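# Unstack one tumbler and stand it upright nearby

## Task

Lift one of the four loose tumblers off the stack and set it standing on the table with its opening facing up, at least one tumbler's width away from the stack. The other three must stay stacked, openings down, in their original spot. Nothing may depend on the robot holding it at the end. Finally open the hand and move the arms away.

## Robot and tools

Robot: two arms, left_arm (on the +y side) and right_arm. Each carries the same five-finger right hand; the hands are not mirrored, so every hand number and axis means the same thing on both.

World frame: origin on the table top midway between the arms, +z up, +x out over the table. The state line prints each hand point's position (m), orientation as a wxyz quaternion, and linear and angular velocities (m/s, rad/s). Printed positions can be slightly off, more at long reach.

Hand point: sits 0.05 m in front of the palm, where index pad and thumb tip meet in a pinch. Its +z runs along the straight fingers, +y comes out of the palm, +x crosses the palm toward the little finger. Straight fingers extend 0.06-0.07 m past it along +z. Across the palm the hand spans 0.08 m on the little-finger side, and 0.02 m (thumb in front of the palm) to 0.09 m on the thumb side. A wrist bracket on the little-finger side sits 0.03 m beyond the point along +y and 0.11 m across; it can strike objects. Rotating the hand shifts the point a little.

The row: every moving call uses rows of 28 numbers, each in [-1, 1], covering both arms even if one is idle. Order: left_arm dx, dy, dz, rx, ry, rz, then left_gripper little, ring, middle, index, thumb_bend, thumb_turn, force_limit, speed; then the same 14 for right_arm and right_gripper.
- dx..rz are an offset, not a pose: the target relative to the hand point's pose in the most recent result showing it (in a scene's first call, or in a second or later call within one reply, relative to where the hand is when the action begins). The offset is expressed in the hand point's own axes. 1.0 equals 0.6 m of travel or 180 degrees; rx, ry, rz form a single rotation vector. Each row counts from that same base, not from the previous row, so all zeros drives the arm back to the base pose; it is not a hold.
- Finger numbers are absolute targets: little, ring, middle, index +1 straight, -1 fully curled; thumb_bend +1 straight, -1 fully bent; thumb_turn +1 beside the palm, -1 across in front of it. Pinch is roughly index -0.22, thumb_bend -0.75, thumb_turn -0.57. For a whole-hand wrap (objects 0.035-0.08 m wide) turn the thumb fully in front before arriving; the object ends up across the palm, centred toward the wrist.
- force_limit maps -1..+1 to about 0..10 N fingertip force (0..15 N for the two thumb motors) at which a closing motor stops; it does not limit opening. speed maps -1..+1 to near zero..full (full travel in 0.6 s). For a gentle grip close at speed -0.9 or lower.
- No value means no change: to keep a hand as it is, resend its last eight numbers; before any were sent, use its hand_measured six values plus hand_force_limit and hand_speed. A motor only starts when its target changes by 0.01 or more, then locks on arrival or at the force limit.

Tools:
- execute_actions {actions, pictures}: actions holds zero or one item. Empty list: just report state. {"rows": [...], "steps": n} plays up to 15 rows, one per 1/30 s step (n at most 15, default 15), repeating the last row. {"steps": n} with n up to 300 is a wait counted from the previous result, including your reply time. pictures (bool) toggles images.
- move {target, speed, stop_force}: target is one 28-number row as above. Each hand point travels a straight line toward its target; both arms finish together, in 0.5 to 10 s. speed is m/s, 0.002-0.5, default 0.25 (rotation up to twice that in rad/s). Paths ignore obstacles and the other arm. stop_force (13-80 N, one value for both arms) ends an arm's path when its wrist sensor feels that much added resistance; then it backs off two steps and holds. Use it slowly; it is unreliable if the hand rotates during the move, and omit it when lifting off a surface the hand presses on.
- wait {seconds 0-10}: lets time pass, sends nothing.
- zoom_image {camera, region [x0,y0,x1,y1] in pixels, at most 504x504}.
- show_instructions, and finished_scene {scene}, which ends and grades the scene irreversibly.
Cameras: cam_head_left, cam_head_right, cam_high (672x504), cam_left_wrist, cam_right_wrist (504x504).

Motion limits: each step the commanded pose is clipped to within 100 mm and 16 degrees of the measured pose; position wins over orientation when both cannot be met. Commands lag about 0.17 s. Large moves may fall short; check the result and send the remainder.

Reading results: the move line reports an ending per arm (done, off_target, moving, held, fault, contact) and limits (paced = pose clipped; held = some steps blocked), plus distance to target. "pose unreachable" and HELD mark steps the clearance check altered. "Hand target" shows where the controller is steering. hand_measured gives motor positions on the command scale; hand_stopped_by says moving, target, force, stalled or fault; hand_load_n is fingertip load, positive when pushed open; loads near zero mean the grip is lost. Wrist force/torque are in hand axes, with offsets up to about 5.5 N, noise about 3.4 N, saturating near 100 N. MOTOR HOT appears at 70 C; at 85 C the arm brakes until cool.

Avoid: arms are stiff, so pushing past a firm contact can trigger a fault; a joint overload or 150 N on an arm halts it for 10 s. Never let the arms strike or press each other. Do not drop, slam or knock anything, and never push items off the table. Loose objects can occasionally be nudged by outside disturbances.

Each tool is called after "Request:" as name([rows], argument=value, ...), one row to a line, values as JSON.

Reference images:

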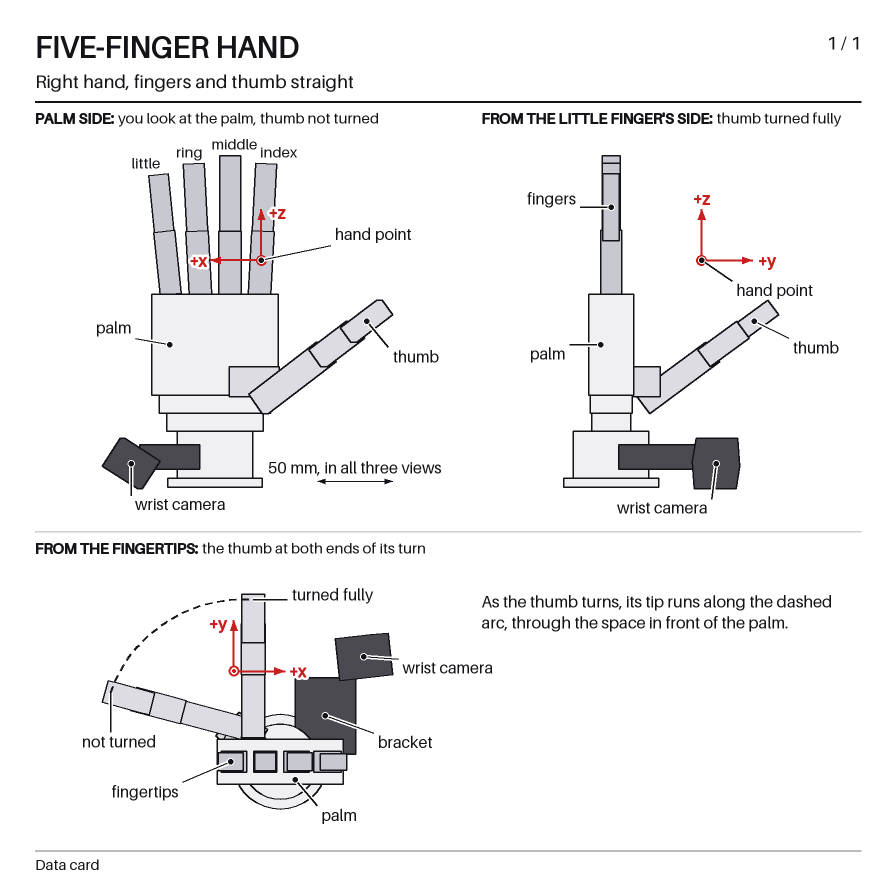

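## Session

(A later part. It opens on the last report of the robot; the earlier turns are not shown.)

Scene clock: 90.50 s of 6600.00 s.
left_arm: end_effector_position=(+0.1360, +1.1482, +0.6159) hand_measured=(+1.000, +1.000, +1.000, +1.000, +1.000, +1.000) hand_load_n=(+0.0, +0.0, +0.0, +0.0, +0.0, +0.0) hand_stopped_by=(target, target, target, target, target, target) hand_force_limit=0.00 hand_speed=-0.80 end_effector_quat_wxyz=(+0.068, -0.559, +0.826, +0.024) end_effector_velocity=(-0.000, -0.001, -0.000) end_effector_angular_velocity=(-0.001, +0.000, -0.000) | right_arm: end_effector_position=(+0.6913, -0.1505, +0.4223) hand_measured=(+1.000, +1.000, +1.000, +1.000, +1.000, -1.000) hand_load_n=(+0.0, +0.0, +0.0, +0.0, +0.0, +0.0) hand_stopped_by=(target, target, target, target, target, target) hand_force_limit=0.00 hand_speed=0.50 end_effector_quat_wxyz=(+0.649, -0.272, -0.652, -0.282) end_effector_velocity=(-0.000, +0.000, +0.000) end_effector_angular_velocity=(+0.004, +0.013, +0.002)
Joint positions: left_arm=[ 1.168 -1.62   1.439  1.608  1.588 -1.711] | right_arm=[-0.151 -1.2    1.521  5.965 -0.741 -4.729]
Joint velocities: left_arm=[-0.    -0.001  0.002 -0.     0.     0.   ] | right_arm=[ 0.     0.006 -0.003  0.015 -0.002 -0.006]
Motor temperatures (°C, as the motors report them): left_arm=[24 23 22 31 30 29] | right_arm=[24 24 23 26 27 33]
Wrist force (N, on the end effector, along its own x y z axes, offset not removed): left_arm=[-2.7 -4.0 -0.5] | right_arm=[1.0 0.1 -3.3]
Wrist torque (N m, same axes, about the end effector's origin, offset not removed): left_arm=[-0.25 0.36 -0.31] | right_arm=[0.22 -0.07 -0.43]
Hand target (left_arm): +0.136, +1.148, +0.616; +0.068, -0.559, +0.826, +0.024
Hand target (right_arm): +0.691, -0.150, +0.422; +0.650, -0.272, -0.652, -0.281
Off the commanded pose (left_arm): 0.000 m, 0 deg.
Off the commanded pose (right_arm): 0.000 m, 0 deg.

Request:
move(target=[0,0,0,0,0,0,1,1,1,1,1,1,0,-0.8,0,0,0,-0.5,0,0,1,1,1,1,1,-1,0,0.5], speed=0.4)

Request:
move(target=[0,0,0,0,0,0,1,1,1,1,1,1,0,-0.8,0,0,0,0,0,0.5,1,1,1,1,1,-1,0,0.5], speed=0.5)

Request:
move(target=[0,0,0,0,0,0,1,1,1,1,1,1,0,-0.8,0,0,0,0,0,0.5,1,1,1,1,1,-1,0,0.5], speed=0.5)

Request:
move(target=[0,0,0,0,0,0,1,1,1,1,1,1,0,-0.8,0.42,0.147,0.08,0,0,0,1,1,1,1,1,-1,0,0.5], speed=0.2)

Scene clock: 100.40 s of 6600.00 s.
left_arm: end_effector_position=(+0.1360, +1.1482, +0.6159) hand_measured=(+1.000, +1.000, +1.000, +1.000, +1.000, +1.000) hand_load_n=(+0.0, +0.0, +0.0, +0.0, +0.0, +0.0) hand_stopped_by=(target, target, target, target, target, target) hand_force_limit=0.00 hand_speed=-0.80 end_effector_quat_wxyz=(+0.068, -0.559, +0.826, +0.024) end_effector_velocity=(-0.000, -0.000, +0.001) end_effector_angular_velocity=(+0.001, -0.001, +0.001) | right_arm: end_effector_position=(+0.6913, -0.1505, +0.4228) hand_measured=(+1.000, +1.000, +1.000, +1.000, +1.000, -1.000) hand_load_n=(+0.0, +0.0, +0.0, +0.0, +0.0, +0.0) hand_stopped_by=(target, target, target, target, target, target) hand_force_limit=0.00 hand_speed=0.50 end_effector_quat_wxyz=(-0.268, +0.651, +0.262, +0.660) end_effector_velocity=(+0.001, +0.000, +0.000) end_effector_angular_velocity=(+0.000, -0.000, -0.013)
Joint positions: left_arm=[ 1.168 -1.62   1.439  1.608  1.588 -1.711] | right_arm=[ 0.09  -1.711  2.102  5.875  1.07  -4.701]
Joint velocities: left_arm=[ 0.001 -0.001 -0.     0.     0.001 -0.   ] | right_arm=[ 0.008  0.002 -0.002 -0.     0.021 -0.   ]
Motor temperatures (°C, as the motors report them): left_arm=[24 23 22 31 30 29] | right_arm=[24 24 23 26 27 33]
Wrist force (N, on the end effector, along its own x y z axes, offset not removed): left_arm=[-0.2 -1.3 0.3] | right_arm=[1.7 -3.0 -6.4]
Wrist torque (N m, same axes, about the end effector's origin, offset not removed): left_arm=[0.01 -0.11 0.14] | right_arm=[0.03 0.00 -0.35]
Hand target (left_arm): +0.136, +1.148, +0.616; +0.068, -0.559, +0.826, +0.024
Hand target (right_arm): +0.691, -0.150, +0.423; -0.267, +0.651, +0.261, +0.660
Off the commanded pose (left_arm): 0.000 m, 0 deg.
Off the commanded pose (right_arm): 0.000 m, 0 deg.
After step 90, 4.27 s passed at rest.
move: done
camera_calibration (this result's frames):
cam_left_wrist: T_world_to_cam=[[-0.894898, 0.443092, -0.0531702, -0.352766], [0.28949, 0.667049, 0.68647, -1.2348], [0.339636, 0.598928, -0.725212, -0.152828], [0, 0, 0, 1]] pos_world=[0.0936791, 1.07151, 0.718063]
cam_right_wrist: T_world_to_cam=[[0.66464, -0.743106, -0.0777641, -0.549928], [-0.431846, -0.297129, -0.851601, 0.611811], [0.609723, 0.59959, -0.518391, 0.0238989], [0, 0, 0, 1]] pos_world=[0.615141, -0.241197, 0.490643]

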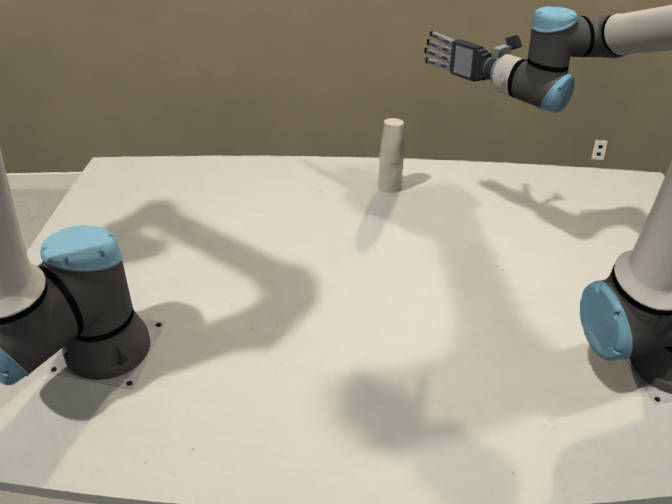

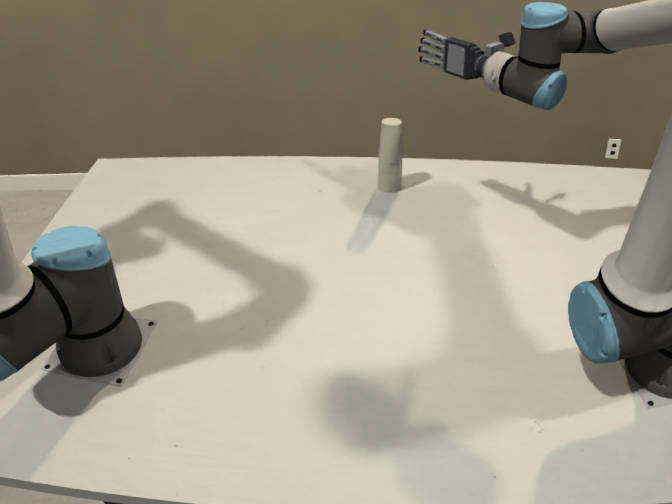

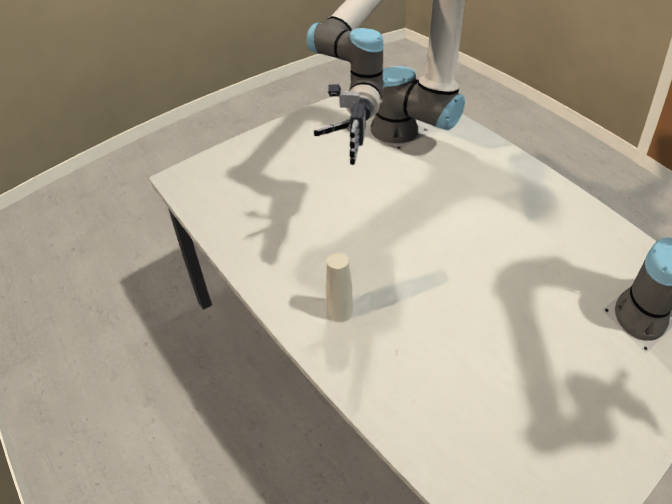

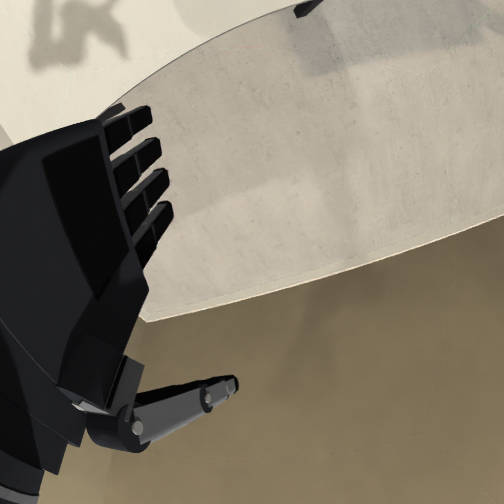

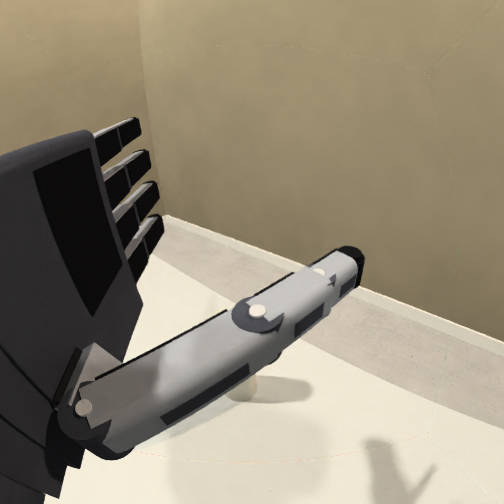

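Scene clock: 102.67 s of 6600.00 s.
left_arm: end_effector_position=(+0.1360, +1.1482, +0.6159) hand_measured=(+1.000, +1.000, +1.000, +1.000, +1.000, +1.000) hand_load_n=(+0.0, +0.0, +0.0, +0.0, +0.0, +0.0) hand_stopped_by=(target, target, target, target, target, target) hand_force_limit=0.00 hand_speed=-0.80 end_effector_quat_wxyz=(+0.068, -0.559, +0.826, +0.024) end_effector_velocity=(-0.001, -0.000, -0.000) end_effector_angular_velocity=(-0.000, +0.002, +0.002) | right_arm: end_effector_position=(+0.6913, -0.1504, +0.4228) hand_measured=(+1.000, +1.000, +1.000, +1.000, +1.000, -1.000) hand_load_n=(+0.0, +0.0, +0.0, +0.0, +0.0, +0.0) hand_stopped_by=(target, target, target, target, target, target) hand_force_limit=0.00 hand_speed=0.50 end_effector_quat_wxyz=(+0.656, -0.646, +0.275, -0.278) end_effector_velocity=(+0.000, +0.000, +0.000) end_effector_angular_velocity=(+0.012, +0.007, +0.000)
Joint positions: left_arm=[ 1.168 -1.62   1.439  1.608  1.588 -1.711] | right_arm=[-0.077 -1.694  2.033  5.926  0.903 -3.129]
Joint velocities: left_arm=[ 0.001 -0.     0.001  0.    -0.001 -0.001] | right_arm=[-0.001  0.001  0.002 -0.007 -0.001  0.016]
Motor temperatures (°C, as the motors report them): left_arm=[24 23 22 31 30 29] | right_arm=[24 24 23 26 27 33]
Wrist force (N, on the end effector, along its own x y z axes, offset not removed): left_arm=[-2.8 -4.2 -3.1] | right_arm=[3.9 -1.6 3.5]
Wrist torque (N m, same axes, about the end effector's origin, offset not removed): left_arm=[-0.13 0.41 -0.25] | right_arm=[-0.10 -0.28 -0.03]
Hand target (left_arm): +0.136, +1.148, +0.616; +0.068, -0.559, +0.826, +0.024
Hand target (right_arm): +0.691, -0.150, +0.423; +0.656, -0.646, +0.275, -0.278
Off the commanded pose (left_arm): 0.000 m, 0 deg.
Off the commanded pose (right_arm): 0.000 m, 0 deg.
move: done
camera_calibration (this result's frames):
cam_left_wrist: T_world_to_cam=[[-0.894898, 0.443092, -0.0531703, -0.352766], [0.28949, 0.667049, 0.68647, -1.2348], [0.339636, 0.598928, -0.725212, -0.152828], [0, 0, 0, 1]] pos_world=[0.0936791, 1.07151, 0.718063]
cam_right_wrist: T_world_to_cam=[[-0.0700789, 0.0373581, -0.996842, 0.463939], [-0.968169, 0.238164, 0.0769887, 0.670453], [0.240288, 0.970506, 0.0194786, 0.107628], [0, 0, 0, 1]] pos_world=[0.655762, -0.281463, 0.408759]

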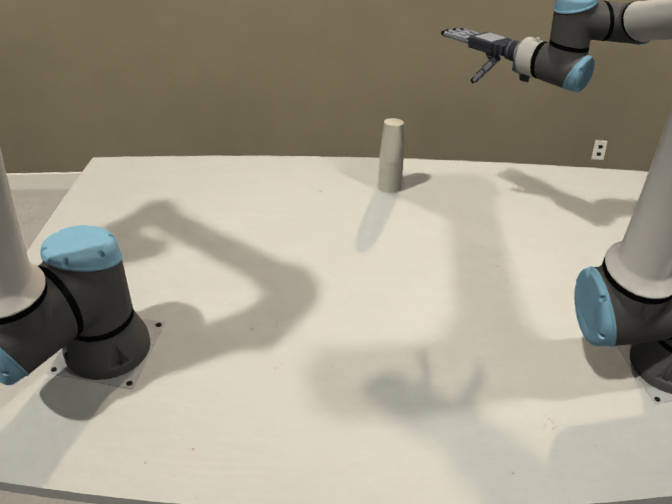

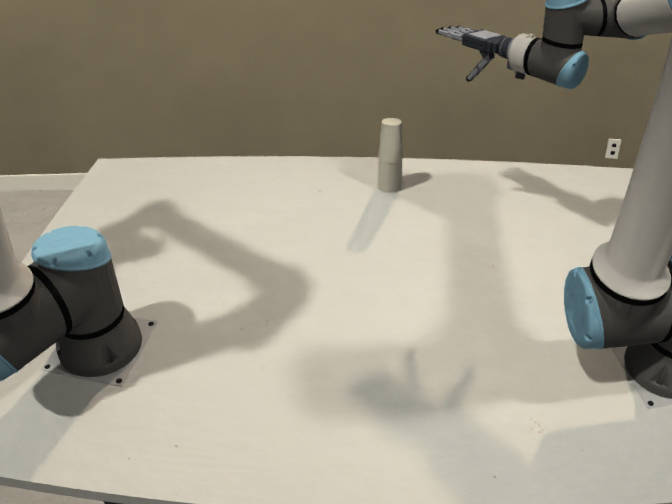

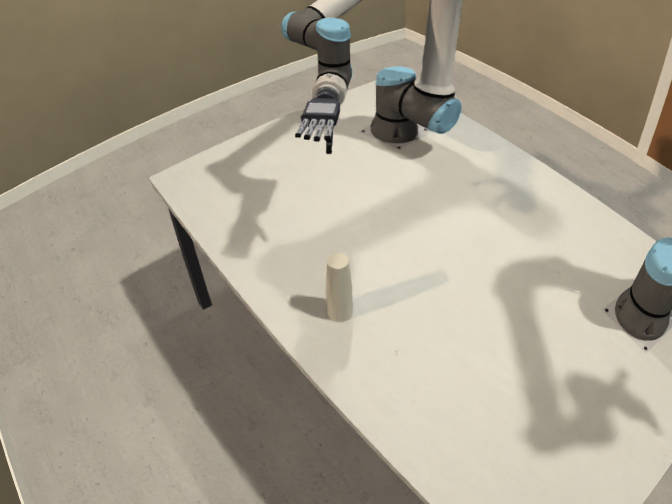

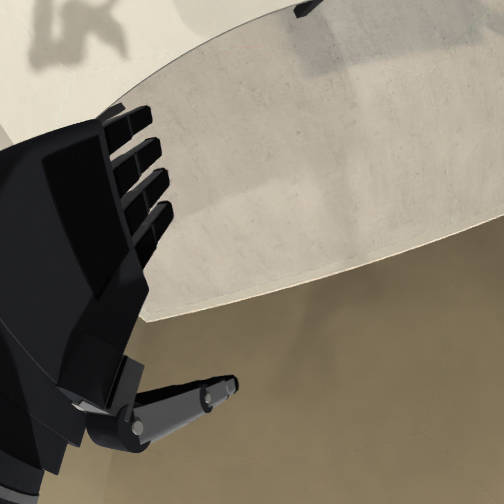

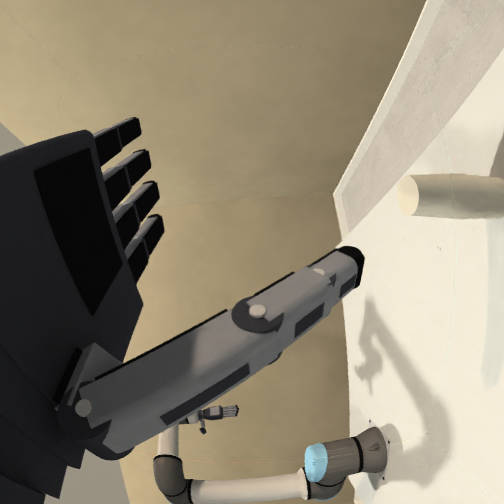

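Scene clock: 104.93 s of 6600.00 s.
left_arm: end_effector_position=(+0.1360, +1.1482, +0.6159) hand_measured=(+1.000, +1.000, +1.000, +1.000, +1.000, +1.000) hand_load_n=(+0.0, +0.0, +0.0, +0.0, +0.0, +0.0) hand_stopped_by=(target, target, target, target, target, target) hand_force_limit=0.00 hand_speed=-0.80 end_effector_quat_wxyz=(+0.068, -0.559, +0.826, +0.024) end_effector_velocity=(+0.001, -0.000, +0.000) end_effector_angular_velocity=(+0.000, -0.002, -0.000) | right_arm: end_effector_position=(+0.6912, -0.1505, +0.4227) hand_measured=(+1.000, +1.000, +1.000, +1.000, +1.000, -1.000) hand_load_n=(+0.0, +0.0, +0.0, +0.0, +0.0, +0.0) hand_stopped_by=(target, target, target, target, target, target) hand_force_limit=0.00 hand_speed=0.50 end_effector_quat_wxyz=(+0.660, -0.263, +0.651, +0.267) end_effector_velocity=(+0.000, -0.000, -0.000) end_effector_angular_velocity=(+0.010, +0.004, -0.002)
Joint positions: left_arm=[ 1.168 -1.62   1.439  1.608  1.588 -1.711] | right_arm=[-0.123 -1.604  2.126  5.742  0.857 -1.559]
Joint velocities: left_arm=[-0.001 -0.    -0.001 -0.     0.002 -0.001] | right_arm=[ 0.001  0.     0.003 -0.009  0.003  0.013]
Motor temperatures (°C, as the motors report them): left_arm=[24 23 22 31 30 29] | right_arm=[24 24 23 26 27 33]
Wrist force (N, on the end effector, along its own x y z axes, offset not removed): left_arm=[-1.2 -3.9 -4.1] | right_arm=[1.0 -3.4 -2.7]
Wrist torque (N m, same axes, about the end effector's origin, offset not removed): left_arm=[-0.07 0.22 -0.18] | right_arm=[0.05 0.07 -0.38]
Hand target (left_arm): +0.136, +1.148, +0.616; +0.068, -0.559, +0.826, +0.024
Hand target (right_arm): +0.691, -0.150, +0.423; +0.660, -0.263, +0.651, +0.267
Off the commanded pose (left_arm): 0.000 m, 0 deg.
Off the commanded pose (right_arm): 0.000 m, 0 deg.
move: done
camera_calibration (this result's frames):
cam_left_wrist: T_world_to_cam=[[-0.894898, 0.443092, -0.0531702, -0.352766], [0.28949, 0.667049, 0.68647, -1.2348], [0.339636, 0.598928, -0.725212, -0.152828], [0, 0, 0, 1]] pos_world=[0.093679, 1.07151, 0.718063]
cam_right_wrist: T_world_to_cam=[[-0.721021, 0.688995, 0.0735813, 0.559394], [-0.331767, -0.436501, 0.8363, -0.191995], [0.608325, 0.578578, 0.543312, -0.427118], [0, 0, 0, 1]] pos_world=[0.599464, -0.222104, 0.351463]

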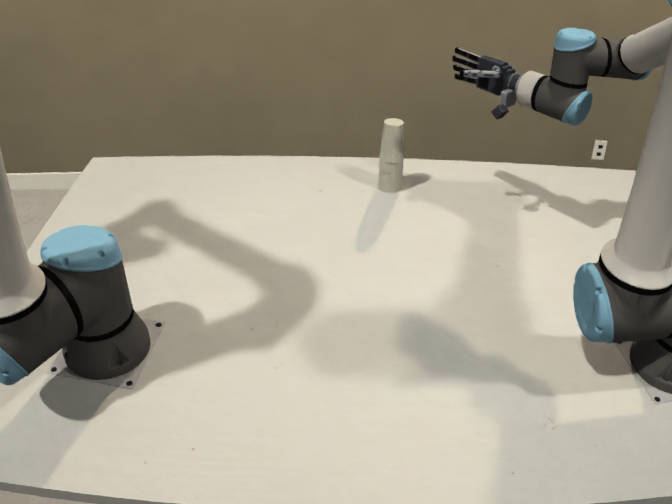

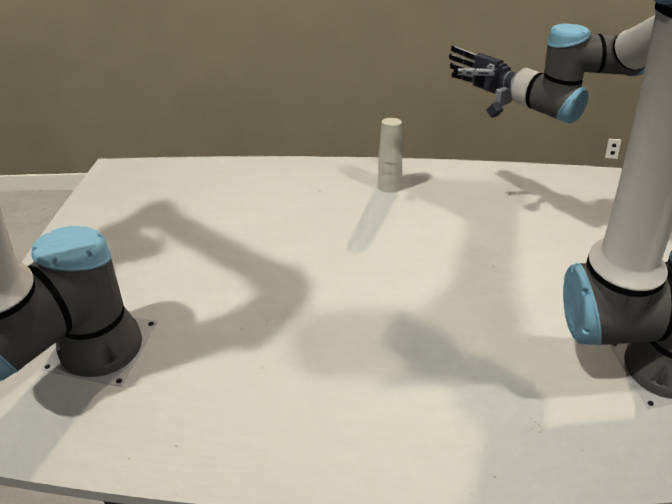

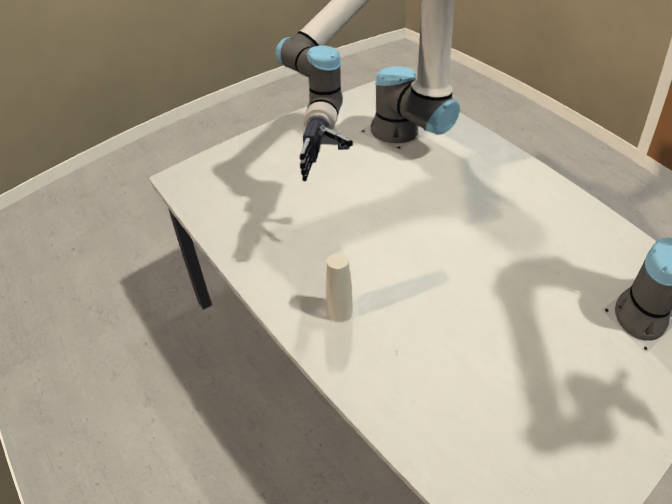

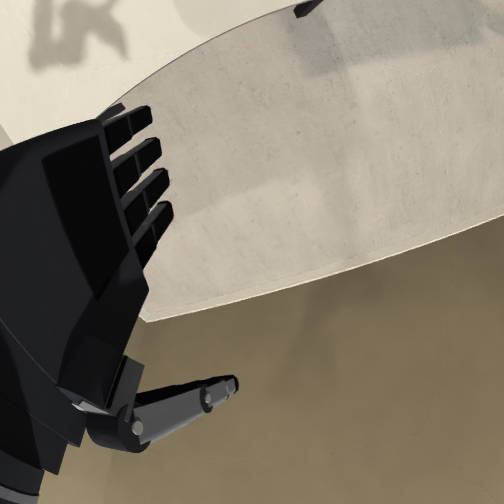

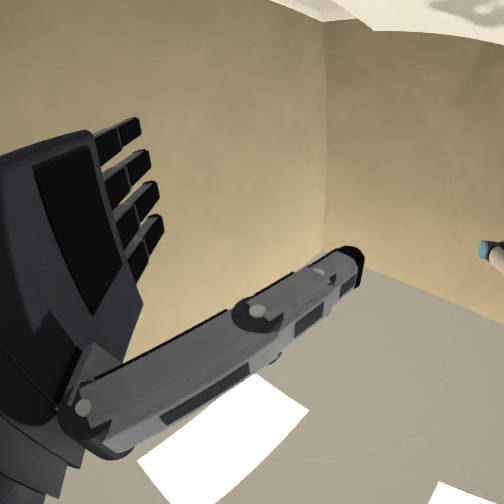

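Scene clock: 106.90 s of 6600.00 s.
left_arm: end_effector_position=(+0.1360, +1.1482, +0.6159) hand_measured=(+1.000, +1.000, +1.000, +1.000, +1.000, +1.000) hand_load_n=(+0.0, +0.0, +0.0, +0.0, +0.0, +0.0) hand_stopped_by=(target, target, target, target, target, target) hand_force_limit=0.00 hand_speed=-0.80 end_effector_quat_wxyz=(+0.068, -0.559, +0.826, +0.024) end_effector_velocity=(+0.000, -0.001, -0.001) end_effector_angular_velocity=(-0.003, -0.001, -0.001) | right_arm: end_effector_position=(+0.6669, -0.0515, +0.1718) hand_measured=(+1.000, +1.000, +1.000, +1.000, +1.000, -1.000) hand_load_n=(+0.0, +0.0, +0.0, +0.0, +0.0, +0.0) hand_stopped_by=(target, target, target, target, target, target) hand_force_limit=0.00 hand_speed=0.50 end_effector_quat_wxyz=(+0.660, -0.263, +0.651, +0.267) end_effector_velocity=(+0.000, +0.001, -0.002) end_effector_angular_velocity=(+0.001, +0.001, -0.001)
Joint positions: left_arm=[ 1.168 -1.62   1.439  1.608  1.588 -1.711] | right_arm=[ 0.084 -1.205  2.256  5.216  1.064 -1.563]
Joint velocities: left_arm=[ 0.    -0.001  0.002  0.     0.002  0.001] | right_arm=[ 0.002  0.005 -0.    -0.005  0.002  0.002]
Motor temperatures (°C, as the motors report them): left_arm=[24 23 22 31 30 29] | right_arm=[24 24 23 26 27 33]
Wrist force (N, on the end effector, along its own x y z axes, offset not removed): left_arm=[-2.6 -2.5 -1.3] | right_arm=[2.1 -2.1 2.6]
Wrist torque (N m, same axes, about the end effector's origin, offset not removed): left_arm=[-0.09 0.38 -0.19] | right_arm=[-0.41 -0.10 -0.19]
Hand target (left_arm): +0.136, +1.148, +0.616; +0.068, -0.559, +0.826, +0.024
Hand target (right_arm): +0.667, -0.051, +0.172; +0.660, -0.263, +0.651, +0.267
Off the commanded pose (left_arm): 0.000 m, 0 deg.
Off the commanded pose (right_arm): 0.000 m, 0 deg.
move: done
camera_calibration (this result's frames):
cam_left_wrist: T_world_to_cam=[[-0.894898, 0.443092, -0.0531703, -0.352765], [0.28949, 0.667049, 0.68647, -1.2348], [0.339636, 0.598928, -0.725212, -0.152828], [0, 0, 0, 1]] pos_world=[0.0936791, 1.07151, 0.718063]
cam_right_wrist: T_world_to_cam=[[-0.721038, 0.688938, 0.0739451, 0.492097], [-0.33164, -0.436841, 0.836173, 0.052925], [0.608373, 0.578389, 0.543459, -0.333342], [0, 0, 0, 1]] pos_world=[0.575169, -0.123103, 0.100515]

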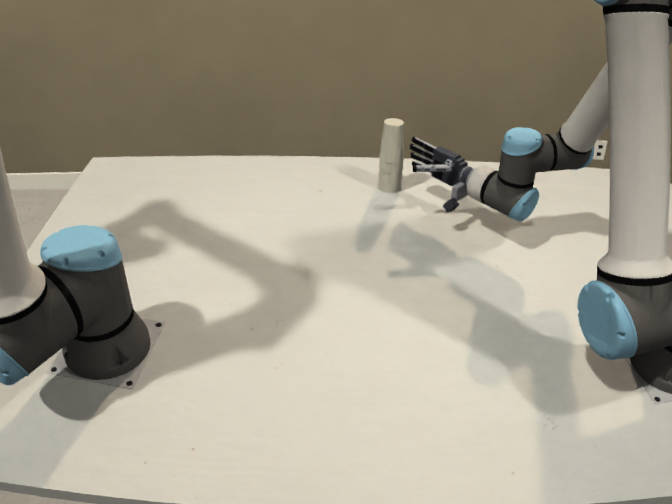

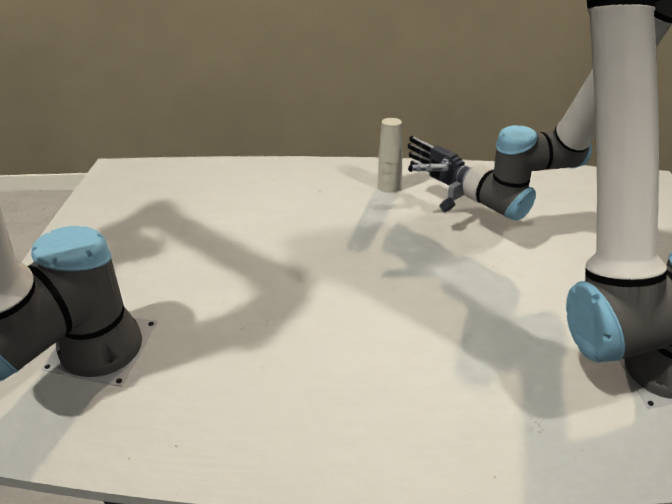

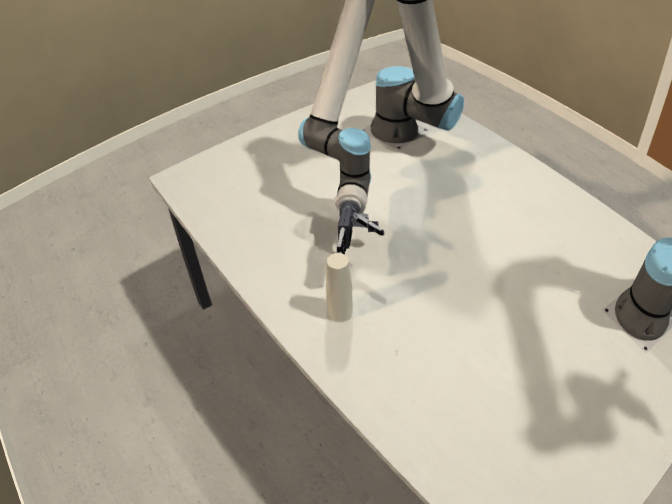

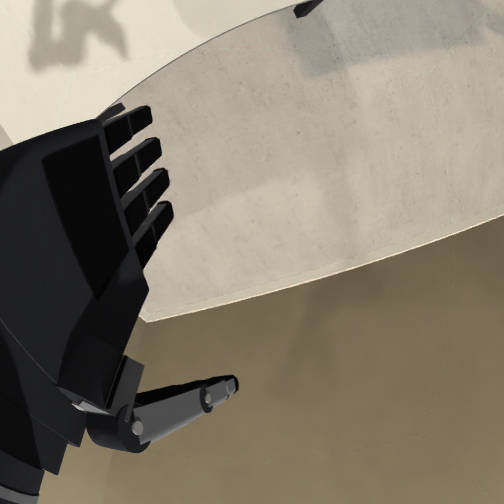

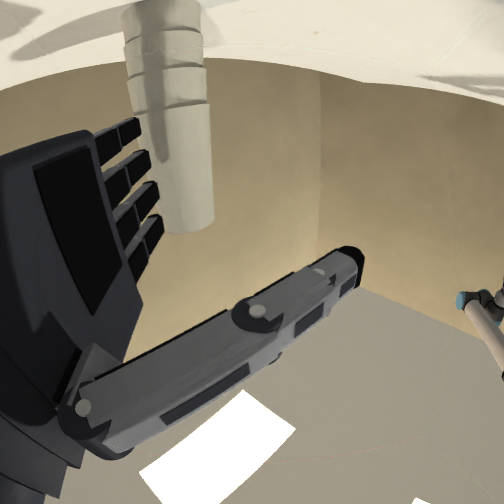

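Request:
move(target=[0,0,0,0,0,0,1,1,1,1,1,1,0,-0.8,0,-0.06,0,0,0,0,1,1,1,1,1,-1,0,0.5], speed=0.1)

Request:
move(target=[0,0,0,0,0,0,1,1,1,1,1,1,0,-0.8,0,0,0.13,0,0,0,1,1,1,1,1,-1,0,0.5], speed=0.05)

Scene clock: 112.10 s of 6600.00 s.
left_arm: end_effector_position=(+0.1360, +1.1482, +0.6159) hand_measured=(+1.000, +1.000, +1.000, +1.000, +1.000, +1.000) hand_load_n=(+0.0, +0.0, +0.0, +0.0, +0.0, +0.0) hand_stopped_by=(target, target, target, target, target, target) hand_force_limit=0.00 hand_speed=-0.80 end_effector_quat_wxyz=(+0.068, -0.559, +0.826, +0.024) end_effector_velocity=(+0.001, +0.000, +0.000) end_effector_angular_velocity=(-0.000, -0.002, -0.001) | right_arm: end_effector_position=(+0.6917, -0.0772, +0.1718) hand_measured=(+1.000, +1.000, +1.000, +1.000, +1.000, -1.000) hand_load_n=(+0.0, +0.0, +0.0, +0.0, +0.0, +0.0) hand_stopped_by=(target, target, target, target, target, target) hand_force_limit=0.00 hand_speed=0.50 end_effector_quat_wxyz=(+0.660, -0.263, +0.651, +0.267) end_effector_velocity=(+0.001, -0.001, +0.000) end_effector_angular_velocity=(+0.000, +0.000, +0.002)
Joint positions: left_arm=[ 1.168 -1.62   1.439  1.608  1.588 -1.711] | right_arm=[ 0.024 -1.197  2.241  5.222  1.004 -1.562]
Joint velocities: left_arm=[ 0.     0.001 -0.002  0.     0.002  0.001] | right_arm=[-0.004  0.    -0.001  0.001 -0.006  0.001]
Motor temperatures (°C, as the motors report them): left_arm=[24 23 22 31 30 29] | right_arm=[24 24 23 26 27 33]
Wrist force (N, on the end effector, along its own x y z axes, offset not removed): left_arm=[-2.6 -3.4 -3.1] | right_arm=[-2.8 -2.8 -2.0]
Wrist torque (N m, same axes, about the end effector's origin, offset not removed): left_arm=[-0.12 0.43 -0.24] | right_arm=[-0.02 0.67 -0.38]
Hand target (left_arm): +0.136, +1.148, +0.616; +0.068, -0.559, +0.826, +0.024
Hand target (right_arm): +0.692, -0.077, +0.172; +0.660, -0.263, +0.651, +0.267
Off the commanded pose (left_arm): 0.000 m, 0 deg.
Off the commanded pose (right_arm): 0.000 m, 0 deg.
After step 90, 1.30 s passed at rest.
move: done
camera_calibration (this result's frames):
cam_left_wrist: T_world_to_cam=[[-0.894898, 0.443092, -0.0531702, -0.352766], [0.28949, 0.667049, 0.68647, -1.2348], [0.339636, 0.598928, -0.725212, -0.152828], [0, 0, 0, 1]] pos_world=[0.0936791, 1.07151, 0.718063]
cam_right_wrist: T_world_to_cam=[[-0.721012, 0.688978, 0.0738323, 0.527728], [-0.331686, -0.436718, 0.836219, 0.0499829], [0.60838, 0.578434, 0.543403, -0.333533], [0, 0, 0, 1]] pos_world=[0.599992, -0.148838, 0.100483]

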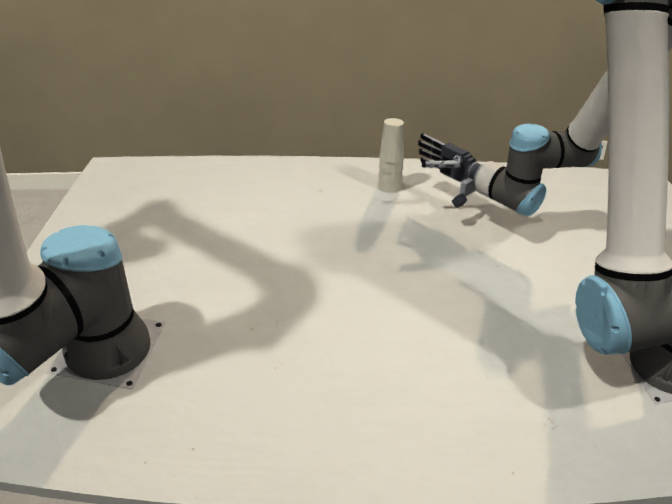

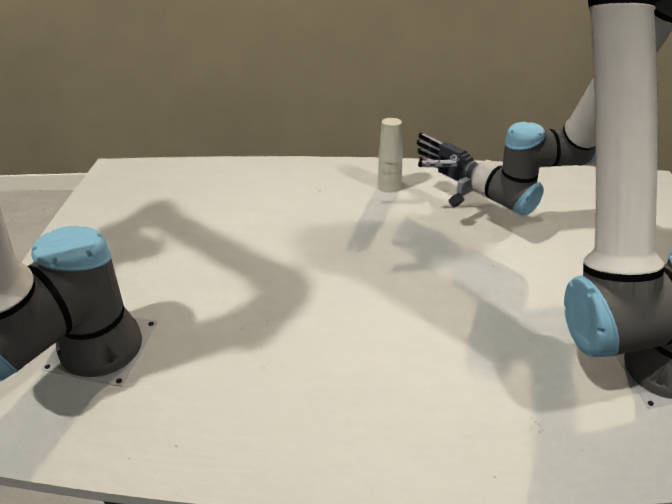

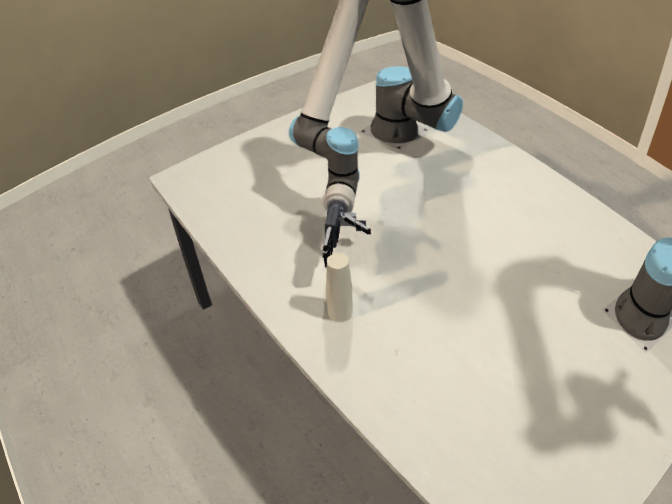

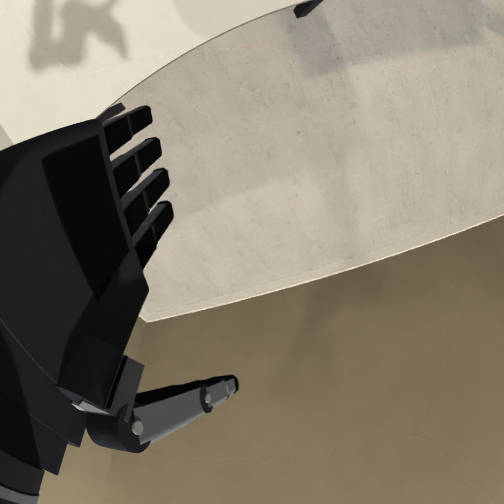

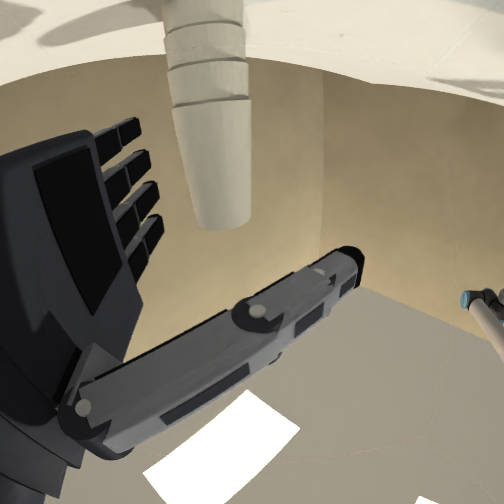

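Scene clock: 114.07 s of 6600.00 s.
left_arm: end_effector_position=(+0.1360, +1.1482, +0.6159) hand_measured=(+1.000, +1.000, +1.000, +1.000, +1.000, +1.000) hand_load_n=(+0.0, +0.0, +0.0, +0.0, +0.0, +0.0) hand_stopped_by=(target, target, target, target, target, target) hand_force_limit=0.00 hand_speed=-0.80 end_effector_quat_wxyz=(+0.068, -0.559, +0.826, +0.024) end_effector_velocity=(+0.000, +0.000, +0.000) end_effector_angular_velocity=(+0.000, -0.000, -0.000) | right_arm: end_effector_position=(+0.7477, -0.0233, +0.1729) hand_measured=(+1.000, +1.000, +1.000, +1.000, +1.000, -1.000) hand_load_n=(+0.0, +0.0, +0.0, +0.0, +0.0, +0.0) hand_stopped_by=(target, target, target, target, target, target) hand_force_limit=0.00 hand_speed=0.50 end_effector_quat_wxyz=(+0.660, -0.263, +0.651, +0.267) end_effector_velocity=(+0.001, +0.002, -0.000) end_effector_angular_velocity=(+0.001, +0.002, +0.001)
Joint positions: left_arm=[ 1.168 -1.62   1.439  1.608  1.588 -1.711] | right_arm=[ 0.095 -1.115  2.09   5.292  1.075 -1.563]
Joint velocities: left_arm=[-0.     0.    -0.001 -0.    -0.     0.   ] | right_arm=[ 0.002  0.002 -0.004  0.002  0.002  0.002]
Motor temperatures (°C, as the motors report them): left_arm=[24 23 22 31 30 29] | right_arm=[24 24 23 26 27 33]
Wrist force (N, on the end effector, along its own x y z axes, offset not removed): left_arm=[-2.4 -3.4 -2.7] | right_arm=[0.7 2.3 0.6]
Wrist torque (N m, same axes, about the end effector's origin, offset not removed): left_arm=[0.01 0.35 -0.08] | right_arm=[0.62 0.10 -0.06]
Hand target (left_arm): +0.136, +1.148, +0.616; +0.068, -0.559, +0.826, +0.024
Hand target (right_arm): +0.748, -0.023, +0.173; +0.660, -0.263, +0.651, +0.267
Off the commanded pose (left_arm): 0.000 m, 0 deg.
Off the commanded pose (right_arm): 0.000 m, 0 deg.
move: done
camera_calibration (this result's frames):
cam_left_wrist: T_world_to_cam=[[-0.894898, 0.443092, -0.0531702, -0.352766], [0.28949, 0.667049, 0.68647, -1.2348], [0.339636, 0.598928, -0.725212, -0.152828], [0, 0, 0, 1]] pos_world=[0.0936791, 1.07151, 0.718063]
cam_right_wrist: T_world_to_cam=[[-0.721017, 0.688958, 0.0739709, 0.530758], [-0.331656, -0.436864, 0.836154, 0.0911788], [0.60839, 0.578348, 0.543483, -0.399408], [0, 0, 0, 1]] pos_world=[0.655921, -0.0948405, 0.101571]

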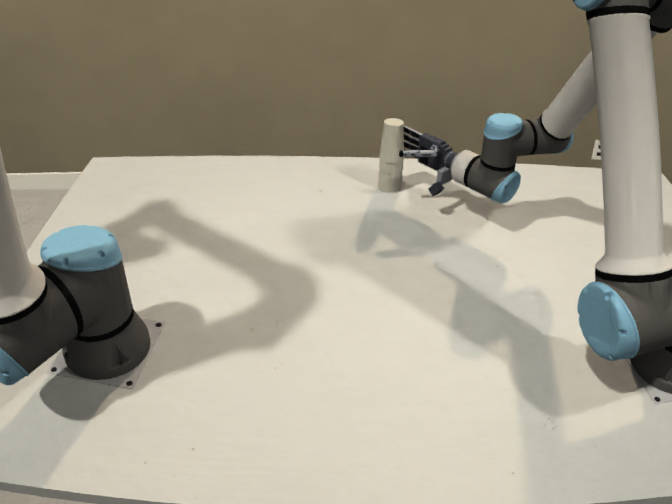

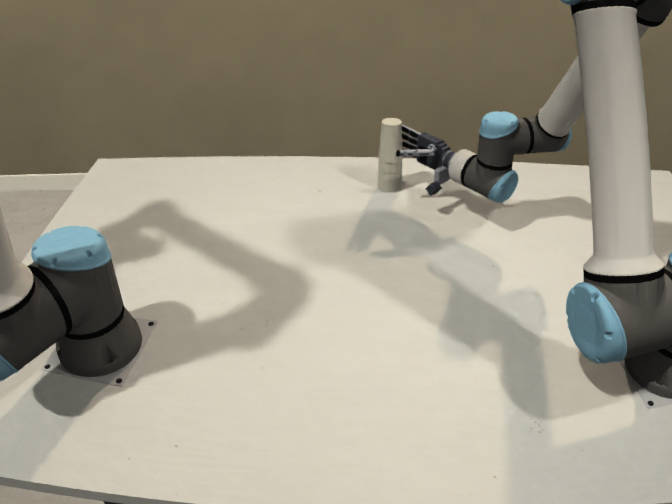

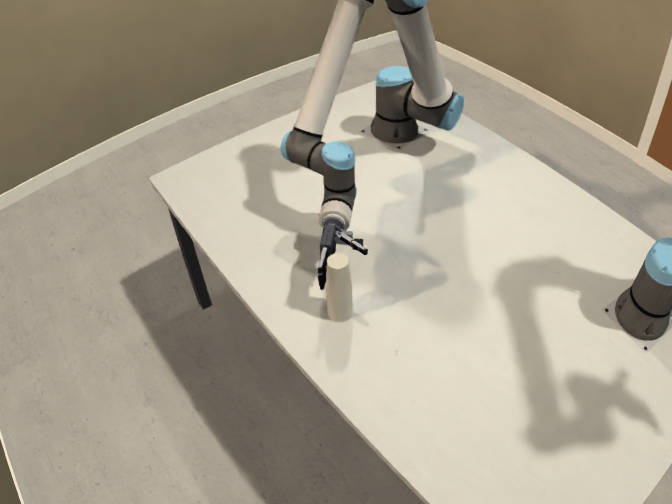

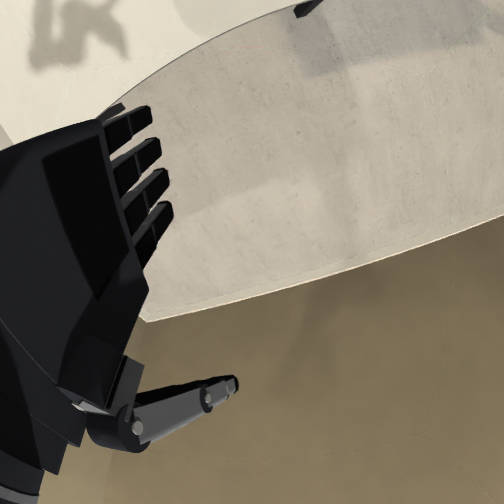

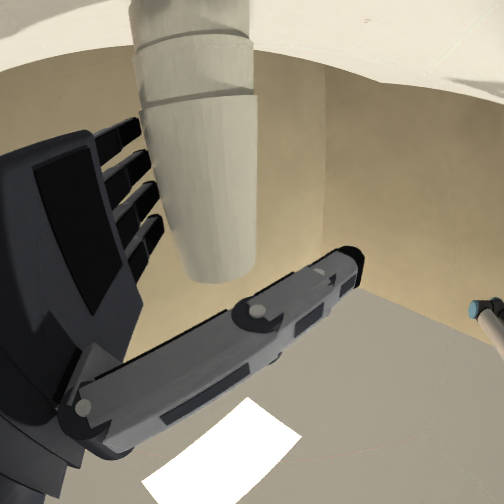

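Request:
move(target=[0,0,0,0,0,0,1,1,1,1,1,1,0,-0.8,0.025,-0.01,0.11,0,0,0,1,1,1,1,1,-1,0,0.5], speed=0.04)

Scene clock: 120.73 s of 6600.00 s.
left_arm: end_effector_position=(+0.1360, +1.1482, +0.6159) hand_measured=(+1.000, +1.000, +1.000, +1.000, +1.000, +1.000) hand_load_n=(+0.0, +0.0, +0.0, +0.0, +0.0, +0.0) hand_stopped_by=(target, target, target, target, target, target) hand_force_limit=0.00 hand_speed=-0.80 end_effector_quat_wxyz=(+0.068, -0.559, +0.826, +0.024) end_effector_velocity=(-0.000, +0.000, -0.000) end_effector_angular_velocity=(-0.001, +0.001, +0.002) | right_arm: end_effector_position=(+0.7993, +0.0183, +0.1588) hand_measured=(+1.000, +1.000, +1.000, +1.000, +1.000, -1.000) hand_load_n=(+0.0, +0.0, +0.0, +0.0, +0.0, +0.0) hand_stopped_by=(target, target, target, target, target, target) hand_force_limit=0.00 hand_speed=0.50 end_effector_quat_wxyz=(+0.660, -0.263, +0.651, +0.267) end_effector_velocity=(+0.001, +0.001, -0.000) end_effector_angular_velocity=(+0.001, +0.001, +0.001)
Joint positions: left_arm=[ 1.168 -1.62   1.439  1.608  1.588 -1.711] | right_arm=[ 0.135 -1.023  1.957  5.333  1.115 -1.564]
Joint velocities: left_arm=[ 0.001  0.001  0.     0.    -0.001 -0.001] | right_arm=[ 0.001  0.002 -0.004  0.001  0.001  0.002]
Motor temperatures (°C, as the motors report them): left_arm=[24 23 22 31 30 29] | right_arm=[24 24 23 26 27 33]
Wrist force (N, on the end effector, along its own x y z axes, offset not removed): left_arm=[0.6 -4.0 0.6] | right_arm=[4.2 -4.8 3.1]
Wrist torque (N m, same axes, about the end effector's origin, offset not removed): left_arm=[-0.45 -0.21 -0.10] | right_arm=[-0.57 -0.62 -0.15]
Hand target (left_arm): +0.136, +1.148, +0.616; +0.068, -0.559, +0.826, +0.024
Hand target (right_arm): +0.799, +0.018, +0.159; +0.660, -0.263, +0.651, +0.267
Off the commanded pose (left_arm): 0.000 m, 0 deg.
Off the commanded pose (right_arm): 0.000 m, 0 deg.
After step 90, 1.57 s passed at rest.
move: done
camera_calibration (this result's frames):
cam_right_wrist: T_world_to_cam=[[-0.721018, 0.688948, 0.07405, 0.540408], [-0.331637, -0.436943, 0.836121, 0.138175], [0.6084, 0.5783, 0.543524, -0.447226], [0, 0, 0, 1]] pos_world=[0.70756, -0.0533079, 0.0875296]

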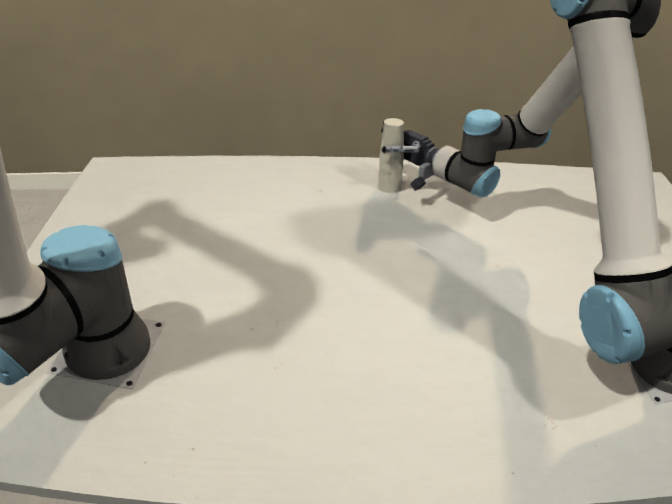

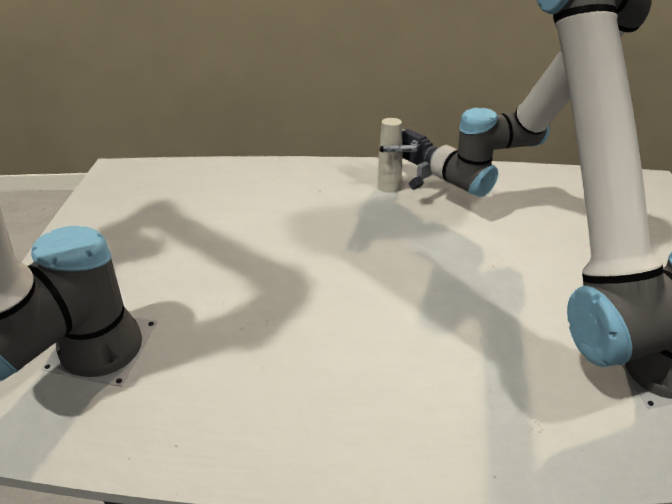

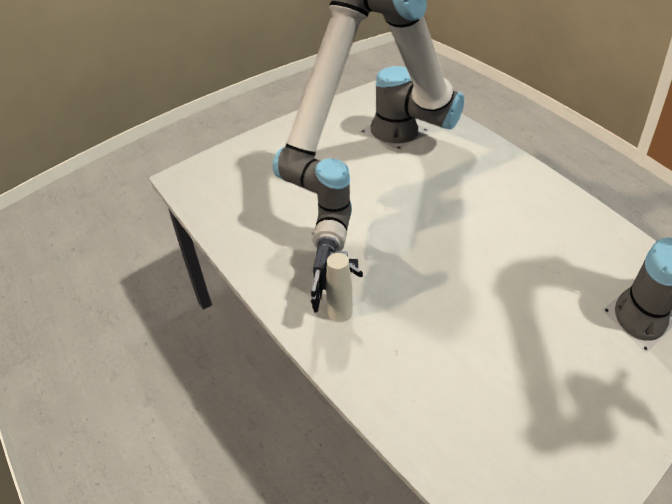

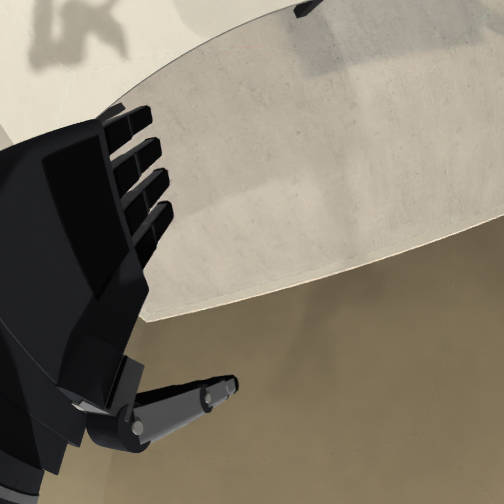

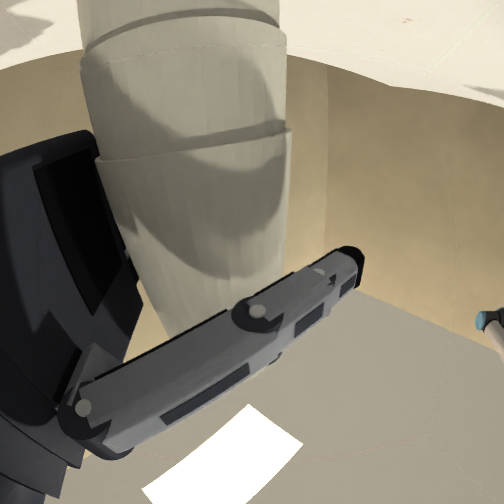

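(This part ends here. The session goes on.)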